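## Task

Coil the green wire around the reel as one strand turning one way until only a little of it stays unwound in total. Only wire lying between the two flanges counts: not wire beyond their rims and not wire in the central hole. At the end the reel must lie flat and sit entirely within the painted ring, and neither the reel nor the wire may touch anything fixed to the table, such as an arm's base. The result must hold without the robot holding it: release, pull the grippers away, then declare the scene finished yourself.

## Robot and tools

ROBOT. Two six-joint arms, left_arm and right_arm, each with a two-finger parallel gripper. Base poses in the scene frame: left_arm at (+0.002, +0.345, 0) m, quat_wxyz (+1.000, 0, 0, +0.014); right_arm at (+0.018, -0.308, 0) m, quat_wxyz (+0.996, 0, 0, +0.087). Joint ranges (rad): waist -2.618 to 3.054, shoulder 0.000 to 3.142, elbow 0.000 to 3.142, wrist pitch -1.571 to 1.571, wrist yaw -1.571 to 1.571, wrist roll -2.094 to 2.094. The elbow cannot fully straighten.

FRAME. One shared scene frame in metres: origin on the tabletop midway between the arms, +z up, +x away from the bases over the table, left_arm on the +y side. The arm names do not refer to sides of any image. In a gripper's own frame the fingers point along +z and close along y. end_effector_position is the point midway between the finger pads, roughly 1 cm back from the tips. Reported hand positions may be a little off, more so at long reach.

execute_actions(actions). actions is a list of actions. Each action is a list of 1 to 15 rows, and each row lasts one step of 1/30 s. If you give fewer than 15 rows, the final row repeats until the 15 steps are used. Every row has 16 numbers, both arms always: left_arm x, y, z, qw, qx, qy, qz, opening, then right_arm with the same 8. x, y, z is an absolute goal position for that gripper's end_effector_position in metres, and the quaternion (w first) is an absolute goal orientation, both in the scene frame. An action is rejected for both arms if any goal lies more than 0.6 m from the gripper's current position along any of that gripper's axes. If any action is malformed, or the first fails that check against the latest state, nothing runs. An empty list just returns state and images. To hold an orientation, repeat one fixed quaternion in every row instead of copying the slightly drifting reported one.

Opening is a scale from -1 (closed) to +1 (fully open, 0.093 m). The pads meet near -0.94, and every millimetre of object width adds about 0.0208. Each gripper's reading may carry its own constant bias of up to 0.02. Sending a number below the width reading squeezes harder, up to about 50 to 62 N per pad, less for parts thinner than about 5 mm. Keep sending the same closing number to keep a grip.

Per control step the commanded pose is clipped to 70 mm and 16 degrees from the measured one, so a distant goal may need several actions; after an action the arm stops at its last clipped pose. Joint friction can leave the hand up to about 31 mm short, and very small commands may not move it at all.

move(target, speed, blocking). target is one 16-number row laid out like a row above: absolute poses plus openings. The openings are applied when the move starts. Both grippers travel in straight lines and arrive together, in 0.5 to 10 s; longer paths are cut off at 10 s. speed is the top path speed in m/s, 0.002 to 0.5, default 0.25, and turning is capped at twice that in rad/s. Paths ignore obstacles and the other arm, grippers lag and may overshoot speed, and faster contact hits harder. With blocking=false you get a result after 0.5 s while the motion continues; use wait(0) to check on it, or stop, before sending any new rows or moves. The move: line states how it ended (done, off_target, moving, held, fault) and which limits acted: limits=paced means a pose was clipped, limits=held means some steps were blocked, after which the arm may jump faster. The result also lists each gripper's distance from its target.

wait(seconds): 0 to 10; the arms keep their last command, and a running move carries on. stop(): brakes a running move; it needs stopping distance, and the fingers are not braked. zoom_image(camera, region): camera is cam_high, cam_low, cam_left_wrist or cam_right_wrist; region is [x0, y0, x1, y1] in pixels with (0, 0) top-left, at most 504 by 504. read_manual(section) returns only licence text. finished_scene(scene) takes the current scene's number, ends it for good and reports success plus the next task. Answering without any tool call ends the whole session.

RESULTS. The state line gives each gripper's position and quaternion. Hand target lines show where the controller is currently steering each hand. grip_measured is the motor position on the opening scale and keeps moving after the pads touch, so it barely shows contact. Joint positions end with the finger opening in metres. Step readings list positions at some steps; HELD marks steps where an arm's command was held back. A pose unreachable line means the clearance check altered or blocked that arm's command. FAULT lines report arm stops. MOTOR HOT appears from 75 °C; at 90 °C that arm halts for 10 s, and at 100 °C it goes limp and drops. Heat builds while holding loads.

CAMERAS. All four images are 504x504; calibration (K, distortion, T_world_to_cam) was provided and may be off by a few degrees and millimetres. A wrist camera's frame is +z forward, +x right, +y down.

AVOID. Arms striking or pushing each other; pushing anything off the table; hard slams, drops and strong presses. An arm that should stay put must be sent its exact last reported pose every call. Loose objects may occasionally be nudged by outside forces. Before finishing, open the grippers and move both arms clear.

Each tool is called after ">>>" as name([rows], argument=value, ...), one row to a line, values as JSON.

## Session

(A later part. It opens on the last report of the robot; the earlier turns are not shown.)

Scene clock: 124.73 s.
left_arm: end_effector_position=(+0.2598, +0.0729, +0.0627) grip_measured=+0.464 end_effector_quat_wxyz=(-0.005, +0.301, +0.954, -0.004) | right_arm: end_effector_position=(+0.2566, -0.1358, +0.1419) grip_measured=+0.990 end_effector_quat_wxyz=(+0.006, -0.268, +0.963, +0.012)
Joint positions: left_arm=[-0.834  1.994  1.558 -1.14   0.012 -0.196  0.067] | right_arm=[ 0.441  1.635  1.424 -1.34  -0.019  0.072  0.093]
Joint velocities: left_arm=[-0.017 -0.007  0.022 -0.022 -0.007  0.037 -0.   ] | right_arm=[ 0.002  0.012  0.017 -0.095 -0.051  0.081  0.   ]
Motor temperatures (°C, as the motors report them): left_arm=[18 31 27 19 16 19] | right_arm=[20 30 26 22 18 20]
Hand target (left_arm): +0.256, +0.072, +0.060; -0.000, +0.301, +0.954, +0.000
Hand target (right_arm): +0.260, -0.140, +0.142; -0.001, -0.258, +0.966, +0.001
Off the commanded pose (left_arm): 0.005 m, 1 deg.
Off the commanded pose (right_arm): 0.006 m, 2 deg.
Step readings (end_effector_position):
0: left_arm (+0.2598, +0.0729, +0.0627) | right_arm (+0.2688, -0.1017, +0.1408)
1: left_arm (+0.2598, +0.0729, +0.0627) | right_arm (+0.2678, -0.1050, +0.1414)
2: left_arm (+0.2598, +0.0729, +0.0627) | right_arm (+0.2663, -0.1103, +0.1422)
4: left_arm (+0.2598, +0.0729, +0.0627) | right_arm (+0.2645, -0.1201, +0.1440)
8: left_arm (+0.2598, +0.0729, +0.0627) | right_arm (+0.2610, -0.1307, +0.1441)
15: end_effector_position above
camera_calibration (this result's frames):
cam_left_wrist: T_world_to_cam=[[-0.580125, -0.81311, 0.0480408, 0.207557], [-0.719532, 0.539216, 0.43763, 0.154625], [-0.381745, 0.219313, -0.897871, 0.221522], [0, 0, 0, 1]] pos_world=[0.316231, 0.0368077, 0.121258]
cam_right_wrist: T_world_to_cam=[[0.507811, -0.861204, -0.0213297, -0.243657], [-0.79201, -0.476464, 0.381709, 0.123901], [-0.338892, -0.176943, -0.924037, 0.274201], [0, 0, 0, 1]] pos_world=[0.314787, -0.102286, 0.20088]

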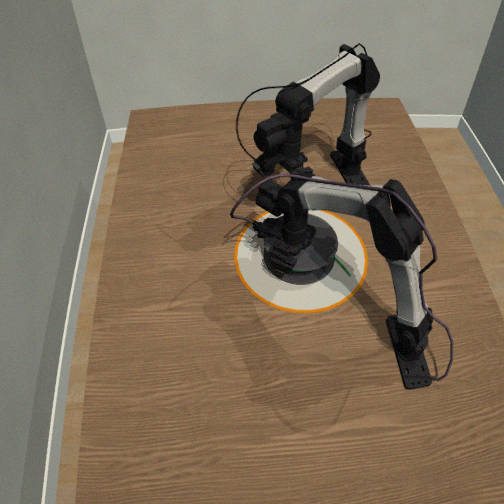

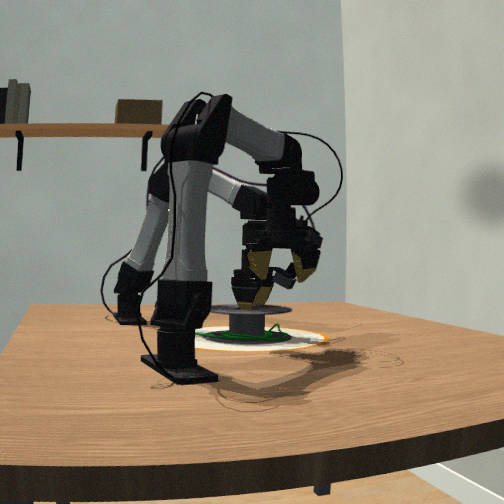

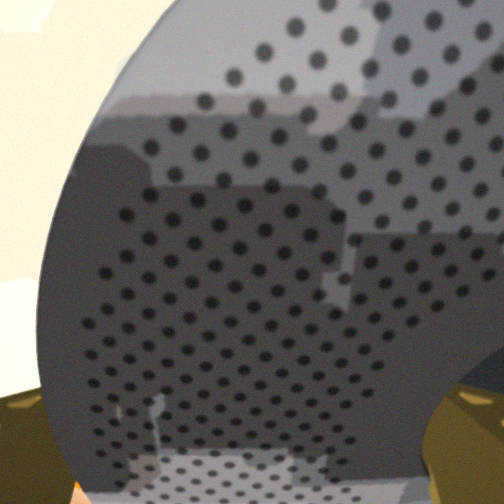

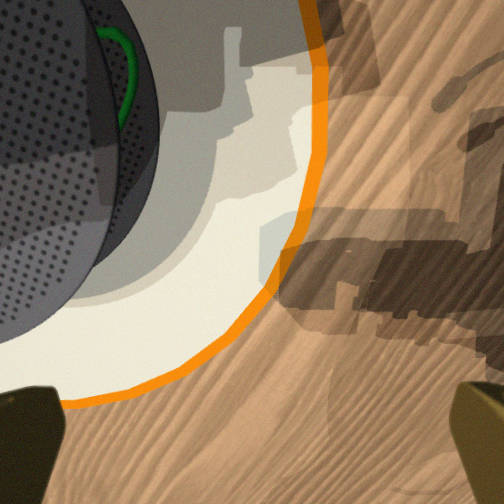

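>>> execute_actions([
  [[0.259,0.073,0.060,0,0.3007,0.9537,0,1,0.26,-0.14,0.14,0,-0.2588,0.9659,0,1]],
  [[0.259,0.075,0.11,0,0.3007,0.9537,0,1,0.26,-0.14,0.14,0,-0.2588,0.9659,0,1]],
  [[0.22,0.12,0.14,0,0.3007,0.9537,0,1,0.262,-0.11,0.13,0,-0.2588,0.9659,0,1]],
  [[0.17,0.14,0.13,0.2,0.37,0.9,-0.1,0.2,0.262,-0.07,0.12,0,-0.2588,0.9659,0,1]],
  [[0.13,0.12,0.10,0.3998,0.4435,0.7682,-0.2309,-0.3,0.262,-0.04,0.11,0,-0.2588,0.9659,0,1]],
])

Scene clock: 129.73 s.
left_arm: end_effector_position=(+0.1196, +0.1365, +0.0863) grip_measured=-0.298 end_effector_quat_wxyz=(+0.347, +0.451, +0.796, -0.205) | right_arm: end_effector_position=(+0.2574, -0.0460, +0.1082) grip_measured=+0.990 end_effector_quat_wxyz=(-0.006, -0.262, +0.965, -0.004)
Joint positions: left_arm=[-1.095  0.643  0.316 -0.414 -0.014 -0.031  0.031] | right_arm=[ 0.658  1.903  1.614 -1.296  0.001  0.302  0.093]
Joint velocities: left_arm=[-0.012 -0.085 -0.388  0.579 -0.066  0.125  0.   ] | right_arm=[ 0.007  0.002  0.002 -0.007  0.051 -0.066  0.   ]
Motor temperatures (°C, as the motors report them): left_arm=[18 32 27 19 16 19] | right_arm=[20 30 26 21 18 20]
Hand target (left_arm): +0.128, +0.125, +0.102; +0.396, +0.447, +0.770, -0.226
Hand target (right_arm): +0.262, -0.040, +0.109; +0.001, -0.259, +0.966, -0.001
Off the commanded pose (left_arm): 0.024 m, 7 deg.
Off the commanded pose (right_arm): 0.008 m, 1 deg.
Step readings (end_effector_position; steps 1 to 15: 1st action; 16 to 30: 2nd action; 31 to 45: 3rd action; 46 to 60: 4th action; 61 to 75: 5th action):
0: left_arm (+0.2598, +0.0729, +0.0627) | right_arm (+0.2556, -0.1370, +0.1419)
1: left_arm (+0.2599, +0.0727, +0.0627) | right_arm (+0.2556, -0.1370, +0.1419)
2: left_arm (+0.2604, +0.0720, +0.0627) | right_arm (+0.2556, -0.1371, +0.1419)
4: left_arm (+0.2598, +0.0726, +0.0619) | right_arm (+0.2557, -0.1372, +0.1419)
8: left_arm (+0.2598, +0.0727, +0.0618) | right_arm (+0.2558, -0.1372, +0.1419)
15: left_arm (+0.2598, +0.0727, +0.0618) | right_arm (+0.2558, -0.1373, +0.1419)
16: left_arm (+0.2593, +0.0732, +0.0659) | right_arm (+0.2558, -0.1373, +0.1419)
17: left_arm (+0.2589, +0.0736, +0.0712) | right_arm (+0.2558, -0.1373, +0.1419)
19: left_arm (+0.2624, +0.0699, +0.0869) | right_arm (+0.2558, -0.1373, +0.1418)
23: left_arm (+0.2653, +0.0669, +0.1031) | right_arm (+0.2558, -0.1373, +0.1419)
30: left_arm (+0.2601, +0.0723, +0.1033) | right_arm (+0.2558, -0.1373, +0.1419)
31: left_arm (+0.2577, +0.0748, +0.1039) | right_arm (+0.2558, -0.1356, +0.1412)
32: left_arm (+0.2487, +0.0843, +0.1048) | right_arm (+0.2562, -0.1306, +0.1402)
34: left_arm (+0.2301, +0.1037, +0.1158) | right_arm (+0.2556, -0.1198, +0.1347)
38: left_arm (+0.2218, +0.1125, +0.1397) | right_arm (+0.2548, -0.1153, +0.1268)
45: left_arm (+0.2211, +0.1132, +0.1408) | right_arm (+0.2548, -0.1153, +0.1267)
46: left_arm (+0.2198, +0.1131, +0.1360) | right_arm (+0.2546, -0.1124, +0.1271)
47: left_arm (+0.2081, +0.1213, +0.1274) | right_arm (+0.2556, -0.1041, +0.1272)
49: left_arm (+0.1718, +0.1480, +0.1152) | right_arm (+0.2561, -0.0850, +0.1245)
53: left_arm (+0.1496, +0.1634, +0.1222) | right_arm (+0.2554, -0.0745, +0.1178)
60: left_arm (+0.1612, +0.1506, +0.1252) | right_arm (+0.2554, -0.0745, +0.1174)
61: left_arm (+0.1602, +0.1452, +0.1215) | right_arm (+0.2556, -0.0725, +0.1175)
62: left_arm (+0.1493, +0.1390, +0.1140) | right_arm (+0.2571, -0.0665, +0.1175)
64: left_arm (+0.1241, +0.1406, +0.0937) | right_arm (+0.2586, -0.0530, +0.1146)
68: left_arm (+0.1130, +0.1482, +0.0780) | right_arm (+0.2574, -0.0460, +0.1085)
75: end_effector_position above
camera_calibration (this result's frames):
cam_left_wrist: T_world_to_cam=[[-0.876864, -0.479707, 0.031464, 0.168182], [-0.455179, 0.807407, -0.375375, 0.011044], [0.154666, -0.343474, -0.926339, 0.19037], [0, 0, 0, 1]] pos_world=[0.123056, 0.137149, 0.175201]
cam_right_wrist: T_world_to_cam=[[0.49639, -0.868092, 0.00375671, -0.167513], [-0.792133, -0.451176, 0.411054, 0.178254], [-0.355138, -0.207019, -0.911603, 0.260693], [0, 0, 0, 1]] pos_world=[0.316934, -0.0110241, 0.165006]

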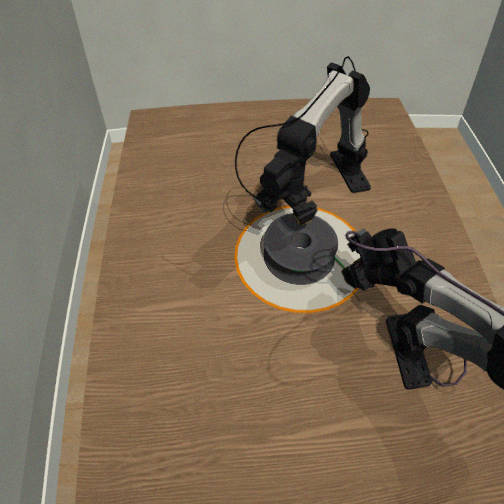

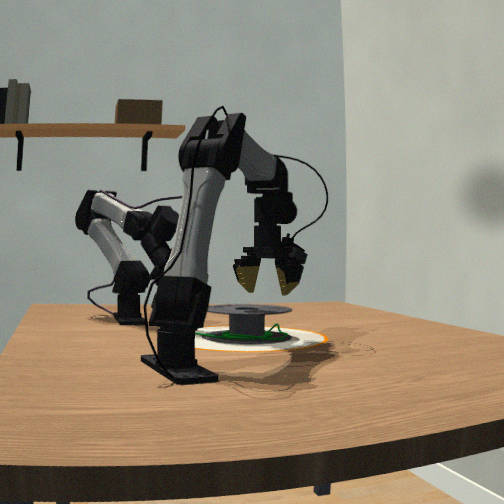

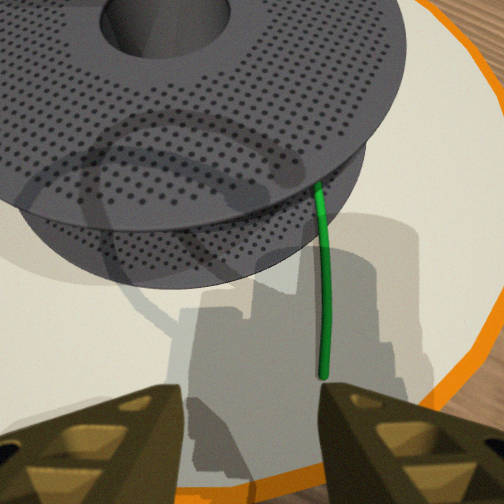

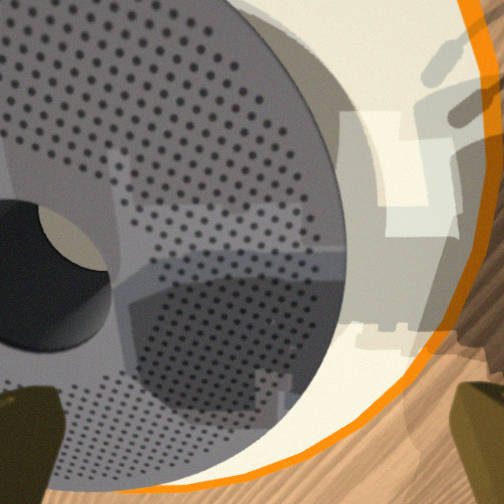

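>>> execute_actions([
  [[0.125,0.105,0.07,0.3998,0.4435,0.7682,-0.2309,-0.3,0.265,-0.035,0.095,0,-0.2588,0.9659,0,1]],
  [[0.125,0.09,0.05,0.3998,0.4435,0.7682,-0.2309,-0.3,0.263,-0.037,0.078,0,-0.2588,0.9659,0,1]],
])

Scene clock: 132.60 s.
left_arm: end_effector_position=(+0.1238, +0.0924, +0.0529) grip_measured=-0.298 end_effector_quat_wxyz=(+0.393, +0.448, +0.770, -0.230) | right_arm: end_effector_position=(+0.2650, -0.0376, +0.0877) grip_measured=+0.990 end_effector_quat_wxyz=(+0.007, -0.259, +0.966, +0.004)
Joint positions: left_arm=[-1.211  0.979  0.162  0.188 -0.103 -0.078  0.031] | right_arm=[ 0.658  1.926  1.563 -1.192  0.001  0.307  0.093]
Joint velocities: left_arm=[-0.002  0.056  0.002  0.168 -0.081  0.022 -0.   ] | right_arm=[ 0.002 -0.002 -0.007  0.037 -0.007  0.022  0.   ]
Motor temperatures (°C, as the motors report them): left_arm=[18 31 27 20 16 19] | right_arm=[20 30 26 21 18 20]
Hand target (left_arm): +0.124, +0.091, +0.051; +0.399, +0.444, +0.769, -0.230
Hand target (right_arm): +0.263, -0.038, +0.078; -0.000, -0.259, +0.966, -0.000
Off the commanded pose (left_arm): 0.004 m, 1 deg.
Off the commanded pose (right_arm): 0.010 m, 1 deg.
Step readings (end_effector_position; steps 1 to 15: 1st action; 16 to 30: 2nd action):
0: left_arm (+0.1254, +0.1260, +0.0966) | right_arm (+0.2574, -0.0460, +0.1082)
1: left_arm (+0.1252, +0.1236, +0.0956) | right_arm (+0.2579, -0.0454, +0.1077)
2: left_arm (+0.1223, +0.1201, +0.0918) | right_arm (+0.2590, -0.0442, +0.1068)
4: left_arm (+0.1161, +0.1187, +0.0764) | right_arm (+0.2608, -0.0422, +0.1039)
8: left_arm (+0.1154, +0.1192, +0.0614) | right_arm (+0.2626, -0.0402, +0.1004)
15: left_arm (+0.1217, +0.1102, +0.0705) | right_arm (+0.2635, -0.0393, +0.1004)
16: left_arm (+0.1219, +0.1081, +0.0696) | right_arm (+0.2638, -0.0389, +0.0982)
17: left_arm (+0.1206, +0.1050, +0.0664) | right_arm (+0.2640, -0.0388, +0.0956)
19: left_arm (+0.1179, +0.1023, +0.0556) | right_arm (+0.2624, -0.0405, +0.0898)
23: left_arm (+0.1190, +0.1006, +0.0447) | right_arm (+0.2629, -0.0399, +0.0877)
30: end_effector_position above
camera_calibration (this result's frames):
cam_left_wrist: T_world_to_cam=[[-0.88668, -0.462063, 0.0172506, 0.152102], [-0.412929, 0.774503, -0.479202, 0.0393317], [0.208061, -0.432022, -0.877535, 0.142611], [0, 0, 0, 1]] pos_world=[0.121435, 0.10143, 0.141371]
cam_right_wrist: T_world_to_cam=[[0.491432, -0.870898, -0.00558093, -0.161939], [-0.802808, -0.455476, 0.384762, 0.201452], [-0.337631, -0.184604, -0.922999, 0.243644], [0, 0, 0, 1]] pos_world=[0.323571, -0.00429794, 0.146468]

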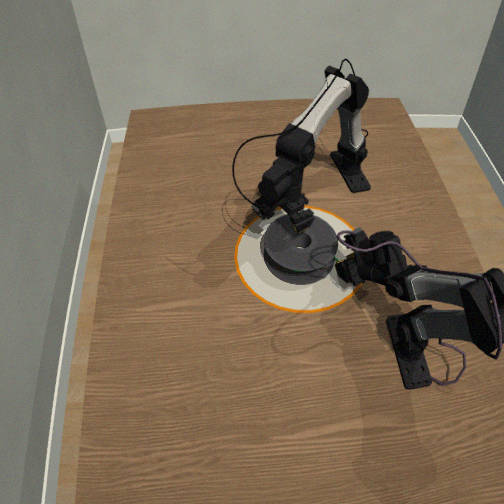

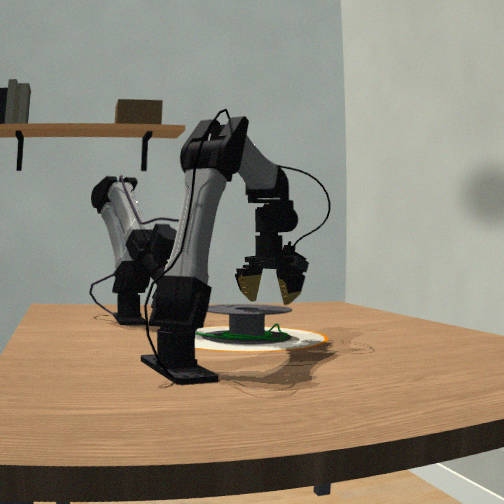

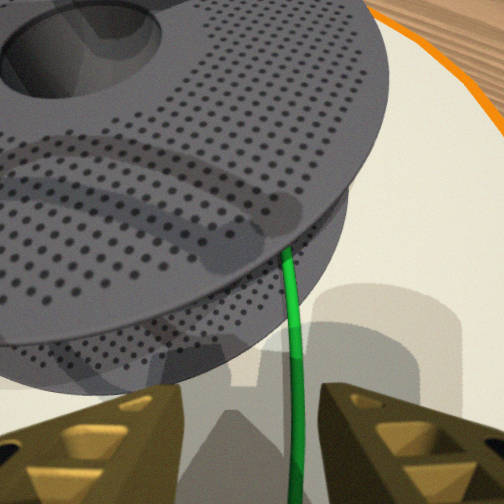

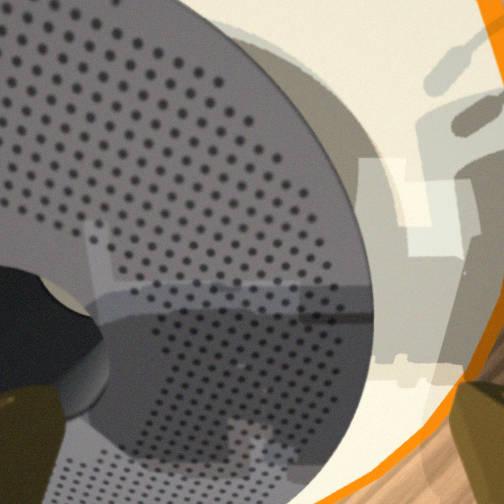

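>>> execute_actions([
  [[0.124,0.075,0.04,0.3998,0.4435,0.7682,-0.2309,-0.3,0.263,-0.037,0.065,0,-0.2588,0.9659,0,1]],
  [[0.123,0.062,0.03,0.3998,0.4435,0.7682,-0.2309,-0.3,0.263,-0.037,0.052,0,-0.2588,0.9659,0,1]],
])

Scene clock: 134.37 s.
left_arm: end_effector_position=(+0.1212, +0.0678, +0.0282) grip_measured=-0.298 end_effector_quat_wxyz=(+0.392, +0.448, +0.771, -0.228) | right_arm: end_effector_position=(+0.2658, -0.0367, +0.0626) grip_measured=+0.990 end_effector_quat_wxyz=(+0.008, -0.259, +0.966, +0.005)
Joint positions: left_arm=[-1.283  1.297  0.166  0.491 -0.162 -0.121  0.031] | right_arm=[ 0.658  1.944  1.487 -1.094  0.001  0.307  0.093]
Joint velocities: left_arm=[-0.007 -0.012 -0.002  0.007  0.007 -0.007 -0.001] | right_arm=[-0.002 -0.007 -0.007  0.022  0.037  0.022 -0.   ]
Motor temperatures (°C, as the motors report them): left_arm=[18 31 27 21 16 19] | right_arm=[20 30 26 21 18 20]
Hand target (left_arm): +0.123, +0.062, +0.031; +0.399, +0.444, +0.768, -0.231
Hand target (right_arm): +0.263, -0.038, +0.052; +0.000, -0.259, +0.966, -0.000
Off the commanded pose (left_arm): 0.006 m, 1 deg.
Off the commanded pose (right_arm): 0.011 m, 1 deg.
Step readings (end_effector_position; steps 1 to 15: 1st action; 16 to 30: 2nd action):
0: left_arm (+0.1255, +0.0894, +0.0573) | right_arm (+0.2654, -0.0371, +0.0877)
1: left_arm (+0.1253, +0.0880, +0.0560) | right_arm (+0.2656, -0.0370, +0.0860)
2: left_arm (+0.1232, +0.0852, +0.0521) | right_arm (+0.2657, -0.0369, +0.0840)
4: left_arm (+0.1193, +0.0840, +0.0402) | right_arm (+0.2641, -0.0386, +0.0787)
8: left_arm (+0.1200, +0.0831, +0.0338) | right_arm (+0.2639, -0.0389, +0.0753)
15: left_arm (+0.1231, +0.0779, +0.0411) | right_arm (+0.2654, -0.0372, +0.0753)
16: left_arm (+0.1230, +0.0765, +0.0398) | right_arm (+0.2657, -0.0369, +0.0738)
17: left_arm (+0.1215, +0.0740, +0.0361) | right_arm (+0.2658, -0.0367, +0.0720)
19: left_arm (+0.1183, +0.0733, +0.0253) | right_arm (+0.2645, -0.0382, +0.0667)
23: left_arm (+0.1186, +0.0727, +0.0209) | right_arm (+0.2642, -0.0385, +0.0626)
30: end_effector_position above
camera_calibration (this result's frames):
cam_left_wrist: T_world_to_cam=[[-0.886065, -0.463302, 0.015503, 0.138976], [-0.414188, 0.77623, -0.475304, 0.0453648], [0.208176, -0.427572, -0.879685, 0.110595], [0, 0, 0, 1]] pos_world=[0.118909, 0.0764617, 0.116696]
cam_right_wrist: T_world_to_cam=[[0.491446, -0.870882, -0.00665348, -0.161629], [-0.803694, -0.456448, 0.381747, 0.212577], [-0.335494, -0.182261, -0.924243, 0.220534], [0, 0, 0, 1]] pos_world=[0.324267, -0.00353525, 0.121601]

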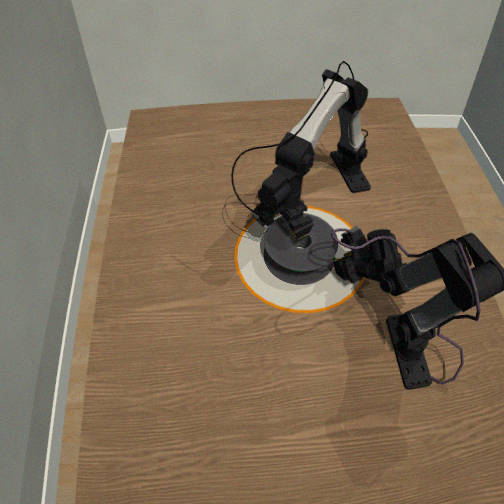

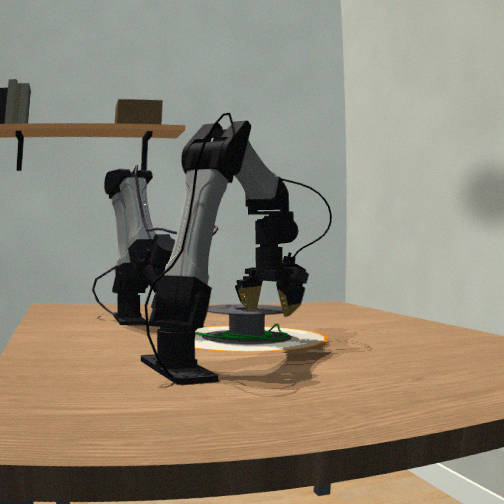

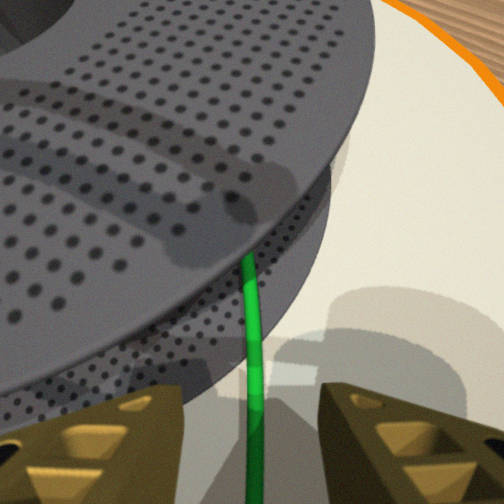

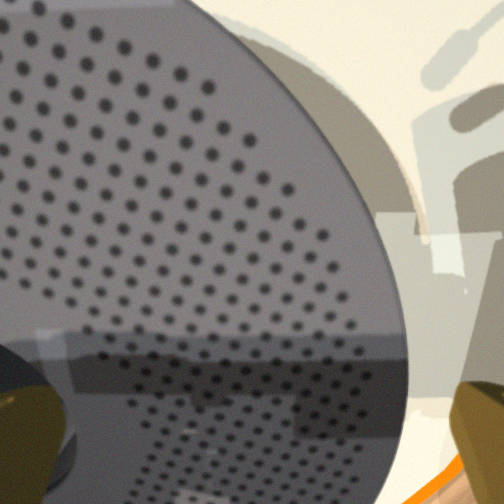

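>>> execute_actions([
  [[0.124,0.055,0.022,0.3998,0.4435,0.7682,-0.2309,-0.3,0.264,-0.037,0.046,0,-0.2588,0.9659,0,1]],
  [[0.127,0.048,0.014,0.3998,0.4435,0.7682,-0.2309,-0.3,0.264,-0.037,0.050,0,-0.2588,0.9659,0,0.3]],
])

Scene clock: 135.97 s.
left_arm: end_effector_position=(+0.1249, +0.0553, +0.0127) grip_measured=-0.298 end_effector_quat_wxyz=(+0.394, +0.446, +0.771, -0.227) | right_arm: end_effector_position=(+0.2674, -0.0348, +0.0603) grip_measured=+0.373 end_effector_quat_wxyz=(+0.013, -0.261, +0.965, +0.008)
Joint positions: left_arm=[-1.289  1.49   0.182  0.67  -0.173 -0.126  0.031] | right_arm=[ 0.658  1.944  1.477 -1.072  0.001  0.304  0.063]
Joint velocities: left_arm=[ 0.017  0.012 -0.007  0.007  0.007  0.022 -0.   ] | right_arm=[ 0.002 -0.002 -0.012 -0.007 -0.037  0.022 -0.   ]
Motor temperatures (°C, as the motors report them): left_arm=[18 30 27 21 16 19] | right_arm=[20 30 26 21 18 20]
Hand target (left_arm): +0.127, +0.048, +0.014; +0.399, +0.444, +0.768, -0.231
Hand target (right_arm): +0.264, -0.037, +0.050; -0.000, -0.259, +0.966, +0.000
Off the commanded pose (left_arm): 0.008 m, 1 deg.
Off the commanded pose (right_arm): 0.011 m, 2 deg.
Step readings (end_effector_position; steps 1 to 15: 1st action; 16 to 30: 2nd action):
0: left_arm (+0.1219, +0.0666, +0.0301) | right_arm (+0.2662, -0.0364, +0.0626)
1: left_arm (+0.1221, +0.0659, +0.0290) | right_arm (+0.2663, -0.0361, +0.0623)
2: left_arm (+0.1220, +0.0646, +0.0257) | right_arm (+0.2665, -0.0360, +0.0617)
4: left_arm (+0.1209, +0.0652, +0.0171) | right_arm (+0.2665, -0.0360, +0.0606)
8: left_arm (+0.1211, +0.0650, +0.0145) | right_arm (+0.2668, -0.0356, +0.0602)
15: left_arm (+0.1223, +0.0619, +0.0189) | right_arm (+0.2674, -0.0350, +0.0603)
16: left_arm (+0.1226, +0.0610, +0.0181) | right_arm (+0.2674, -0.0350, +0.0603)
17: left_arm (+0.1231, +0.0594, +0.0154) | right_arm (+0.2671, -0.0345, +0.0603)
19: left_arm (+0.1240, +0.0572, +0.0126) | right_arm (+0.2670, -0.0344, +0.0603)
23: left_arm (+0.1248, +0.0556, +0.0127) | right_arm (+0.2673, -0.0347, +0.0603)
30: end_effector_position above
camera_calibration (this result's frames):
cam_left_wrist: T_world_to_cam=[[-0.883703, -0.467829, 0.0143399, 0.136709], [-0.417082, 0.773202, -0.477704, 0.0498236], [0.212396, -0.428129, -0.878404, 0.0903236], [0, 0, 0, 1]] pos_world=[0.122406, 0.0641029, 0.101181]
cam_right_wrist: T_world_to_cam=[[0.495168, -0.868734, -0.0104702, -0.161421], [-0.804981, -0.463297, 0.370622, 0.216412], [-0.326823, -0.175092, -0.928725, 0.217434], [0, 0, 0, 1]] pos_world=[0.3252, -0.00189807, 0.120039]

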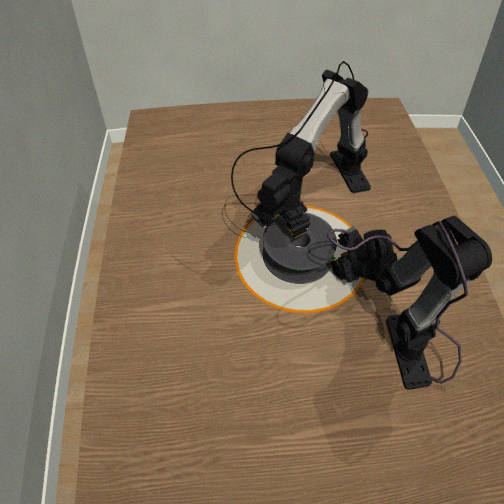

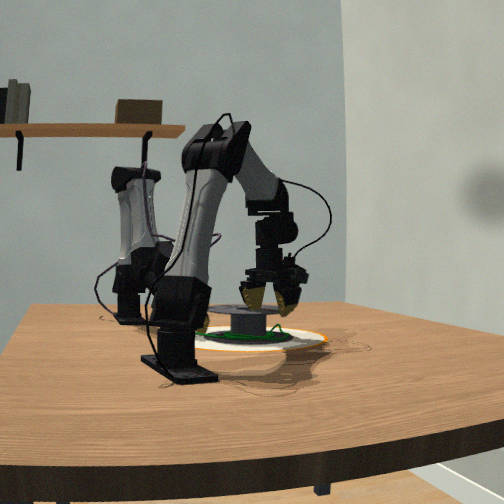

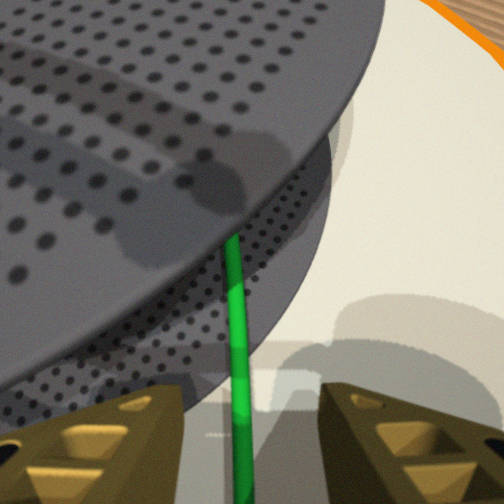

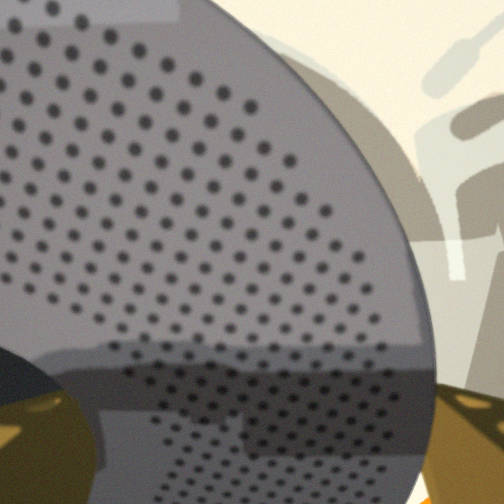

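>>> zoom_image(camera="cam_low", region=[190,260,340,360])

Region (190, 260, 340, 360) of cam_low's 504x504 image, scaled by 3.360, with more detail than that image has.

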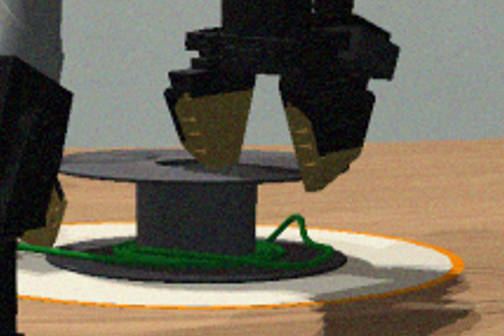

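>>> execute_actions([
  [[0.128,0.050,0.024,0.3998,0.4435,0.7682,-0.2309,-0.3,0.264,-0.037,0.052,0,-0.2588,0.9659,0,0.3]],
  [[0.134,0.040,0.022,0.3998,0.4435,0.7682,-0.2309,-0.3,0.264,-0.037,0.052,0,-0.2588,0.9659,0,0.3]],
])

Scene clock: 138.43 s.
left_arm: end_effector_position=(+0.1266, +0.0536, +0.0134) grip_measured=-0.298 end_effector_quat_wxyz=(+0.387, +0.449, +0.775, -0.220) | right_arm: end_effector_position=(+0.2685, -0.0357, +0.0603) grip_measured=+0.373 end_effector_quat_wxyz=(+0.014, -0.262, +0.965, +0.007)
Joint positions: left_arm=[-1.286  1.477  0.208  0.61  -0.172 -0.124  0.031] | right_arm=[ 0.655  1.944  1.477 -1.072  0.003  0.299  0.063]
Joint velocities: left_arm=[-0.002  0.002  0.002 -0.095 -0.022 -0.051 -0.   ] | right_arm=[-0.017 -0.012  0.007  0.022 -0.066 -0.037 -0.001]
Motor temperatures (°C, as the motors report them): left_arm=[18 30 27 22 16 19] | right_arm=[20 30 26 21 18 20]
Hand target (left_arm): +0.133, +0.041, +0.023; +0.400, +0.444, +0.768, -0.231
Hand target (right_arm): +0.264, -0.037, +0.052; +0.000, -0.259, +0.966, +0.000
Off the commanded pose (left_arm): 0.018 m, 2 deg.
Off the commanded pose (right_arm): 0.009 m, 2 deg.
Step readings (end_effector_position; steps 1 to 15: 1st action; 16 to 30: 2nd action):
0: left_arm (+0.1250, +0.0553, +0.0128) | right_arm (+0.2674, -0.0348, +0.0603)
1: left_arm (+0.1249, +0.0556, +0.0129) | right_arm (+0.2674, -0.0348, +0.0603)
2: left_arm (+0.1247, +0.0561, +0.0133) | right_arm (+0.2674, -0.0348, +0.0603)
4: left_arm (+0.1245, +0.0567, +0.0134) | right_arm (+0.2673, -0.0347, +0.0603)
8: left_arm (+0.1244, +0.0570, +0.0131) | right_arm (+0.2673, -0.0347, +0.0603)
15: left_arm (+0.1246, +0.0564, +0.0132) | right_arm (+0.2673, -0.0347, +0.0603)
16: left_arm (+0.1252, +0.0555, +0.0139) | right_arm (+0.2673, -0.0347, +0.0603)
17: left_arm (+0.1258, +0.0547, +0.0137) | right_arm (+0.2675, -0.0348, +0.0603)
19: left_arm (+0.1264, +0.0537, +0.0136) | right_arm (+0.2683, -0.0355, +0.0603)
23: left_arm (+0.1266, +0.0535, +0.0135) | right_arm (+0.2685, -0.0357, +0.0603)
30: end_effector_position above
camera_calibration (this result's frames):
cam_left_wrist: T_world_to_cam=[[-0.883027, -0.469231, 0.00925001, 0.137365], [-0.420494, 0.78225, -0.459641, 0.0519348], [0.208442, -0.409765, -0.888057, 0.0895095], [0, 0, 0, 1]] pos_world=[0.124477, 0.0605076, 0.10209]
cam_right_wrist: T_world_to_cam=[[0.496768, -0.867848, -0.00778961, -0.163348], [-0.804904, -0.464058, 0.369837, 0.216815], [-0.324577, -0.177454, -0.929064, 0.216945], [0, 0, 0, 1]] pos_world=[0.326077, -0.00264891, 0.120097]

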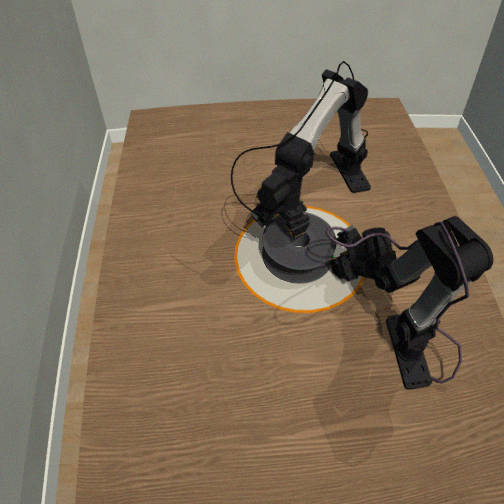

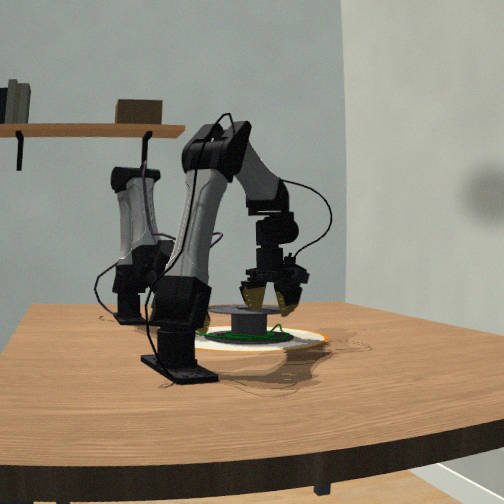

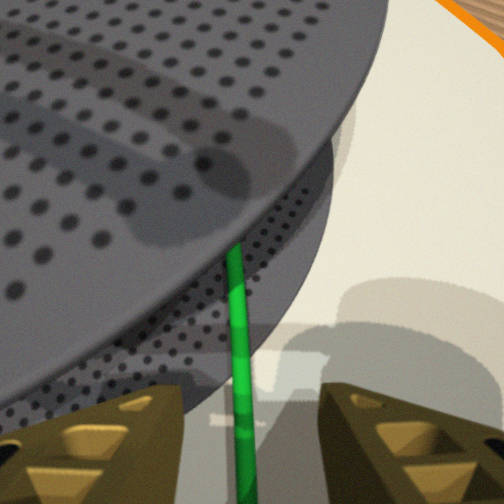

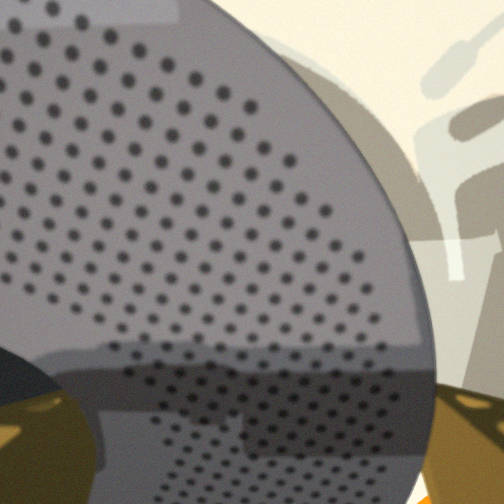

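>>> execute_actions([
  [[0.125,0.056,0.040,0.3998,0.4435,0.7682,-0.2309,-0.3,0.264,-0.037,0.052,0,-0.2588,0.9659,0,0.3]],
])

Scene clock: 139.17 s.
left_arm: end_effector_position=(+0.1249, +0.0583, +0.0322) grip_measured=-0.298 end_effector_quat_wxyz=(+0.393, +0.444, +0.772, -0.228) | right_arm: end_effector_position=(+0.2675, -0.0348, +0.0603) grip_measured=+0.373 end_effector_quat_wxyz=(+0.012, -0.258, +0.966, +0.011)
Joint positions: left_arm=[-1.286  1.33   0.208  0.484 -0.17  -0.128  0.031] | right_arm=[ 0.655  1.944  1.477 -1.072 -0.005  0.307  0.063]
Joint velocities: left_arm=[ 0.017  0.002  0.017 -0.081  0.007  0.007 -0.   ] | right_arm=[-0.002  0.002 -0.012  0.007 -0.007 -0.007 -0.001]
Motor temperatures (°C, as the motors report them): left_arm=[18 30 27 22 16 19] | right_arm=[20 30 26 21 18 20]
Hand target (left_arm): +0.125, +0.056, +0.039; +0.400, +0.444, +0.768, -0.231
Hand target (right_arm): +0.264, -0.037, +0.052; -0.000, -0.259, +0.966, +0.000
Off the commanded pose (left_arm): 0.008 m, 1 deg.
Off the commanded pose (right_arm): 0.009 m, 2 deg.
Step readings (end_effector_position):
0: left_arm (+0.1266, +0.0536, +0.0134) | right_arm (+0.2685, -0.0357, +0.0603)
1: left_arm (+0.1262, +0.0544, +0.0152) | right_arm (+0.2685, -0.0357, +0.0603)
2: left_arm (+0.1262, +0.0546, +0.0207) | right_arm (+0.2682, -0.0355, +0.0603)
4: left_arm (+0.1268, +0.0528, +0.0340) | right_arm (+0.2677, -0.0350, +0.0603)
8: left_arm (+0.1254, +0.0566, +0.0339) | right_arm (+0.2675, -0.0348, +0.0603)
15: end_effector_position above
camera_calibration (this result's frames):
cam_left_wrist: T_world_to_cam=[[-0.882426, -0.47016, 0.0165405, 0.137624], [-0.420187, 0.771846, -0.477175, 0.0572767], [0.211582, -0.428022, -0.878653, 0.108803], [0, 0, 0, 1]] pos_world=[0.122489, 0.0670666, 0.120655]
cam_right_wrist: T_world_to_cam=[[0.489953, -0.871608, -0.0156452, -0.159897], [-0.806225, -0.45988, 0.372172, 0.216795], [-0.331583, -0.169733, -0.928032, 0.218865], [0, 0, 0, 1]] pos_world=[0.325699, -0.00251971, 0.119927]

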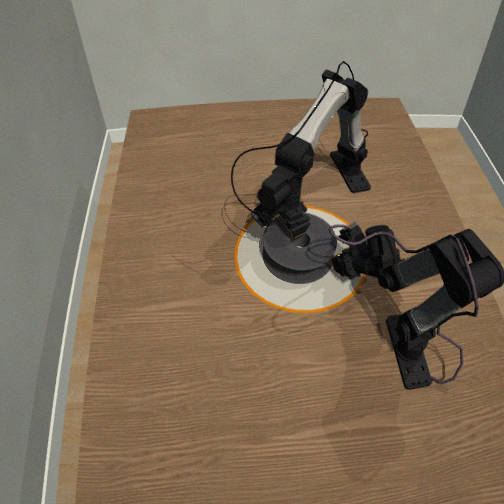

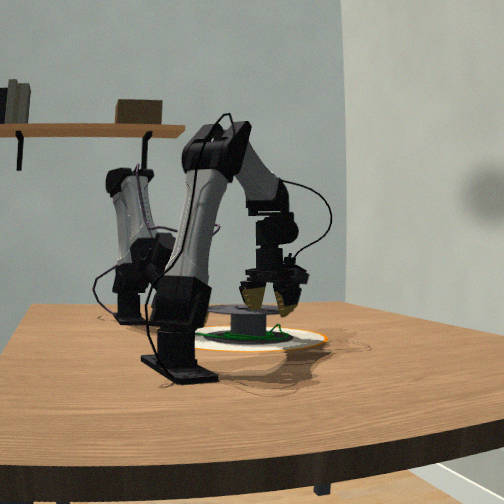

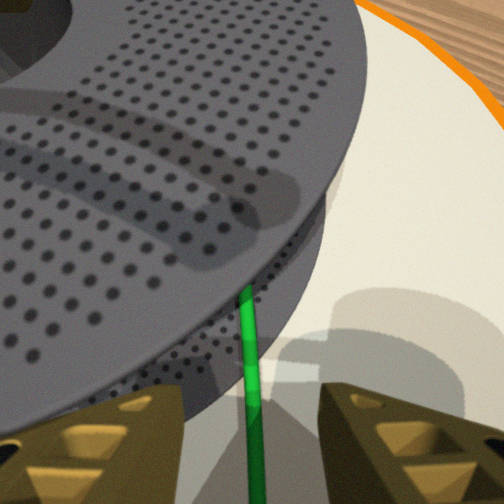

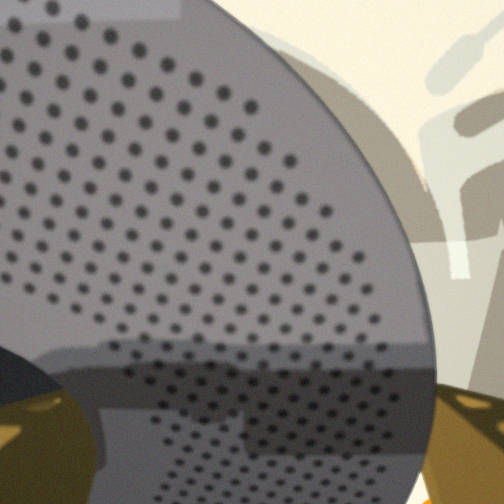

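>>> execute_actions([
  [[0.128,0.051,0.030,0.3998,0.4435,0.7682,-0.2309,-0.55],[0,0,0,0,0,0,0,0,0,0,0,0,0,0,0,0]],
])


>>> execute_actions([
  [[0.127,0.053,0.032,0.3998,0.4435,0.7682,-0.2309,-0.55,0.264,-0.037,0.052,0,-0.2588,0.9659,0,0.3],[0.128,0.051,0.031,0.3998,0.4435,0.7682,-0.2309,-0.55,0.264,-0.037,0.052,0,-0.2588,0.9659,0,0.3],[0.129,0.049,0.030,0.3998,0.4435,0.7682,-0.2309,-0.55,0.264,-0.037,0.052,0,-0.2588,0.9659,0,0.3],[0.130,0.047,0.029,0.3998,0.4435,0.7682,-0.2309,-0.55,0.264,-0.037,0.052,0,-0.2588,0.9659,0,0.3],[0.131,0.045,0.028,0.3998,0.4435,0.7682,-0.2309,-0.55,0.264,-0.037,0.052,0,-0.2588,0.9659,0,0.3],[0.132,0.043,0.027,0.3998,0.4435,0.7682,-0.2309,-0.55,0.264,-0.037,0.052,0,-0.2588,0.9659,0,0.3],[0.133,0.041,0.026,0.3998,0.4435,0.7682,-0.2309,-0.55,0.264,-0.037,0.052,0,-0.2588,0.9659,0,0.3],[0.134,0.039,0.025,0.3998,0.4435,0.7682,-0.2309,-0.55,0.264,-0.037,0.052,0,-0.2588,0.9659,0,0.3],[0.135,0.037,0.024,0.3998,0.4435,0.7682,-0.2309,-0.55,0.264,-0.037,0.052,0,-0.2588,0.9659,0,0.3]],
])

Scene clock: 141.10 s.
left_arm: end_effector_position=(+0.1286, +0.0466, +0.0181) grip_measured=-0.548 end_effector_quat_wxyz=(+0.388, +0.450, +0.774, -0.221) | right_arm: end_effector_position=(+0.2675, -0.0348, +0.0603) grip_measured=+0.373 end_effector_quat_wxyz=(+0.012, -0.258, +0.966, +0.011)
Joint positions: left_arm=[-1.286  1.477  0.241  0.579 -0.17  -0.121  0.019] | right_arm=[ 0.655  1.944  1.477 -1.072 -0.005  0.307  0.063]
Joint velocities: left_arm=[ 0.007  0.027  0.022  0.095 -0.022  0.007 -0.   ] | right_arm=[ 0.002 -0.002  0.002 -0.007 -0.007  0.007  0.   ]
Motor temperatures (°C, as the motors report them): left_arm=[18 30 27 22 16 19] | right_arm=[20 30 26 21 18 20]
Hand target (left_arm): +0.134, +0.038, +0.025; +0.400, +0.444, +0.768, -0.230
Hand target (right_arm): +0.264, -0.037, +0.052; +0.000, -0.259, +0.966, +0.000
Off the commanded pose (left_arm): 0.013 m, 2 deg.
Off the commanded pose (right_arm): 0.009 m, 2 deg.
Step readings (end_effector_position):
0: left_arm (+0.1247, +0.0588, +0.0314) | right_arm (+0.2675, -0.0348, +0.0603)
1: left_arm (+0.1248, +0.0585, +0.0316) | right_arm (+0.2675, -0.0348, +0.0603)
2: left_arm (+0.1250, +0.0578, +0.0312) | right_arm (+0.2675, -0.0348, +0.0603)
4: left_arm (+0.1252, +0.0573, +0.0274) | right_arm (+0.2675, -0.0348, +0.0603)
8: left_arm (+0.1259, +0.0551, +0.0175) | right_arm (+0.2675, -0.0348, +0.0603)
15: end_effector_position above
camera_calibration (this result's frames):
cam_left_wrist: T_world_to_cam=[[-0.884218, -0.467004, 0.0080748, 0.135935], [-0.417769, 0.78303, -0.460795, 0.0600269], [0.208871, -0.410817, -0.88747, 0.0903432], [0, 0, 0, 1]] pos_world=[0.126403, 0.0535936, 0.106739]
cam_right_wrist: T_world_to_cam=[[0.489953, -0.871608, -0.0156452, -0.159897], [-0.806225, -0.45988, 0.372172, 0.216795], [-0.331583, -0.169733, -0.928032, 0.218865], [0, 0, 0, 1]] pos_world=[0.325699, -0.00251971, 0.119927]

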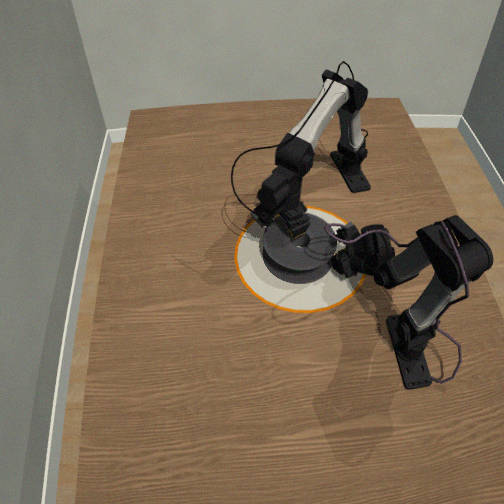

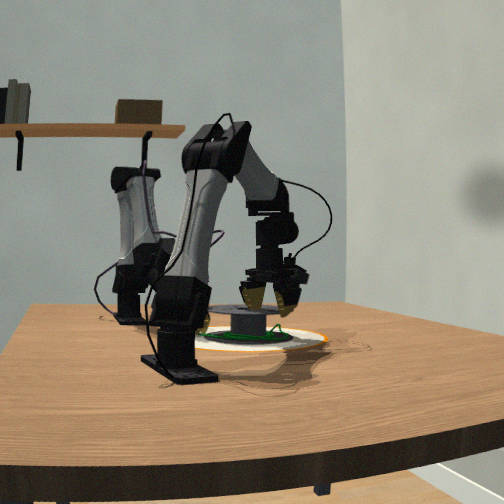

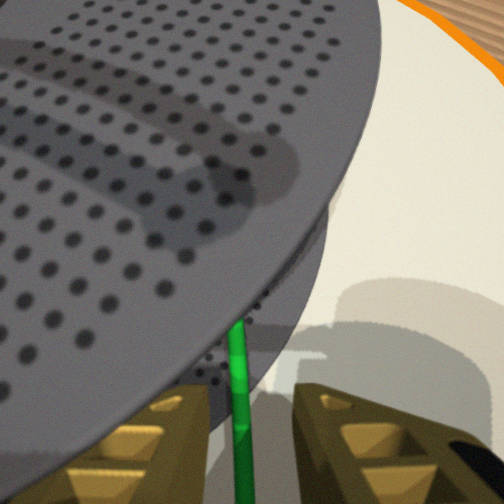

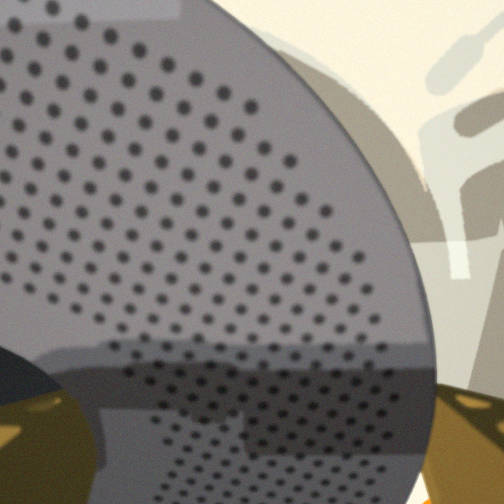

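>>> execute_actions([
  [[0.136,0.035,0.024,0.3998,0.4435,0.7682,-0.2309,-0.55,0.264,-0.037,0.052,0,-0.2588,0.9659,0,0.3],[0.137,0.033,0.024,0.3998,0.4435,0.7682,-0.2309,-0.55,0.264,-0.037,0.052,0,-0.2588,0.9659,0,0.3],[0.138,0.031,0.024,0.3998,0.4435,0.7682,-0.2309,-0.55,0.264,-0.037,0.052,0,-0.2588,0.9659,0,0.3],[0.139,0.029,0.024,0.3998,0.4435,0.7682,-0.2309,-0.55,0.264,-0.037,0.052,0,-0.2588,0.9659,0,0.3],[0.140,0.027,0.024,0.3998,0.4435,0.7682,-0.2309,-0.55,0.264,-0.037,0.052,0,-0.2588,0.9659,0,0.3]],
])

Scene clock: 142.17 s.
left_arm: end_effector_position=(+0.1329, +0.0408, +0.0160) grip_measured=-0.548 end_effector_quat_wxyz=(+0.387, +0.448, +0.775, -0.218) | right_arm: end_effector_position=(+0.2693, -0.0365, +0.0603) grip_measured=+0.373 end_effector_quat_wxyz=(+0.014, -0.259, +0.966, +0.007)
Joint positions: left_arm=[-1.278  1.519  0.267  0.592 -0.17  -0.119  0.019] | right_arm=[ 0.652  1.944  1.477 -1.072  0.003  0.302  0.063]
Joint velocities: left_arm=[ 0.002 -0.002  0.007  0.066  0.007 -0.066 -0.   ] | right_arm=[-0.002  0.002 -0.017 -0.037  0.007 -0.037  0.001]
Motor temperatures (°C, as the motors report them): left_arm=[18 29 27 22 16 19] | right_arm=[20 30 26 21 18 20]
Hand target (left_arm): +0.139, +0.028, +0.025; +0.400, +0.444, +0.768, -0.230
Hand target (right_arm): +0.264, -0.037, +0.052; +0.000, -0.259, +0.966, -0.000
Off the commanded pose (left_arm): 0.017 m, 2 deg.
Off the commanded pose (right_arm): 0.010 m, 2 deg.
Step readings (end_effector_position):
0: left_arm (+0.1294, +0.0453, +0.0196) | right_arm (+0.2675, -0.0348, +0.0603)
1: left_arm (+0.1294, +0.0453, +0.0194) | right_arm (+0.2675, -0.0349, +0.0603)
2: left_arm (+0.1298, +0.0449, +0.0189) | right_arm (+0.2675, -0.0349, +0.0603)
4: left_arm (+0.1312, +0.0431, +0.0177) | right_arm (+0.2679, -0.0352, +0.0603)
8: left_arm (+0.1327, +0.0410, +0.0161) | right_arm (+0.2691, -0.0363, +0.0603)
15: end_effector_position above
camera_calibration (this result's frames):
cam_left_wrist: T_world_to_cam=[[-0.881638, -0.471883, 0.00642633, 0.136879], [-0.422161, 0.782508, -0.457669, 0.0659665], [0.210938, -0.406211, -0.889099, 0.084777], [0, 0, 0, 1]] pos_world=[0.130643, 0.0474088, 0.104686]
cam_right_wrist: T_world_to_cam=[[0.491463, -0.870863, -0.00788435, -0.163099], [-0.807697, -0.459164, 0.369856, 0.218057], [-0.325714, -0.175402, -0.929056, 0.217459], [0, 0, 0, 1]] pos_world=[0.327111, -0.00376979, 0.120096]

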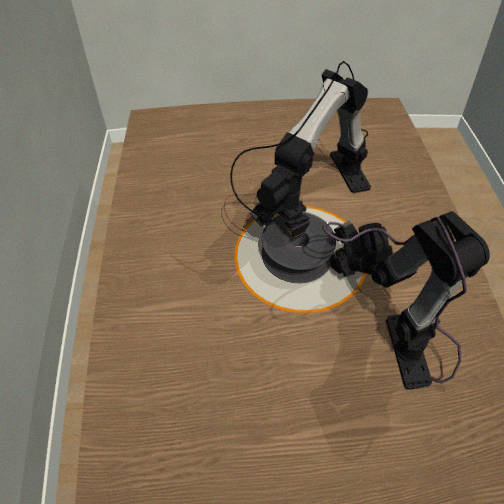

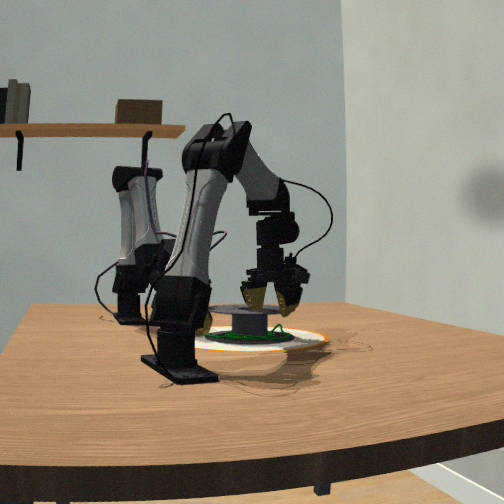

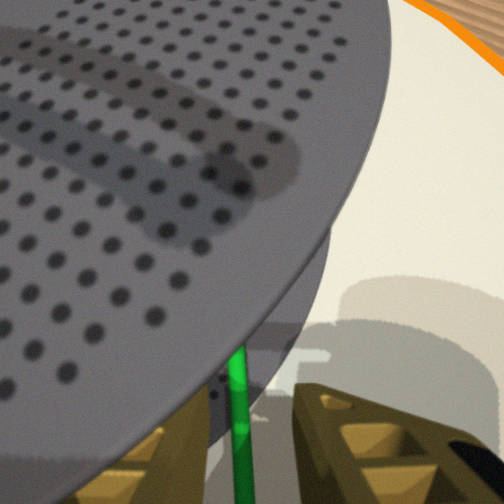

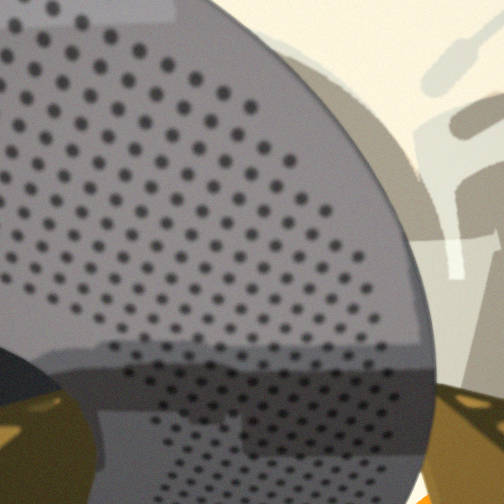

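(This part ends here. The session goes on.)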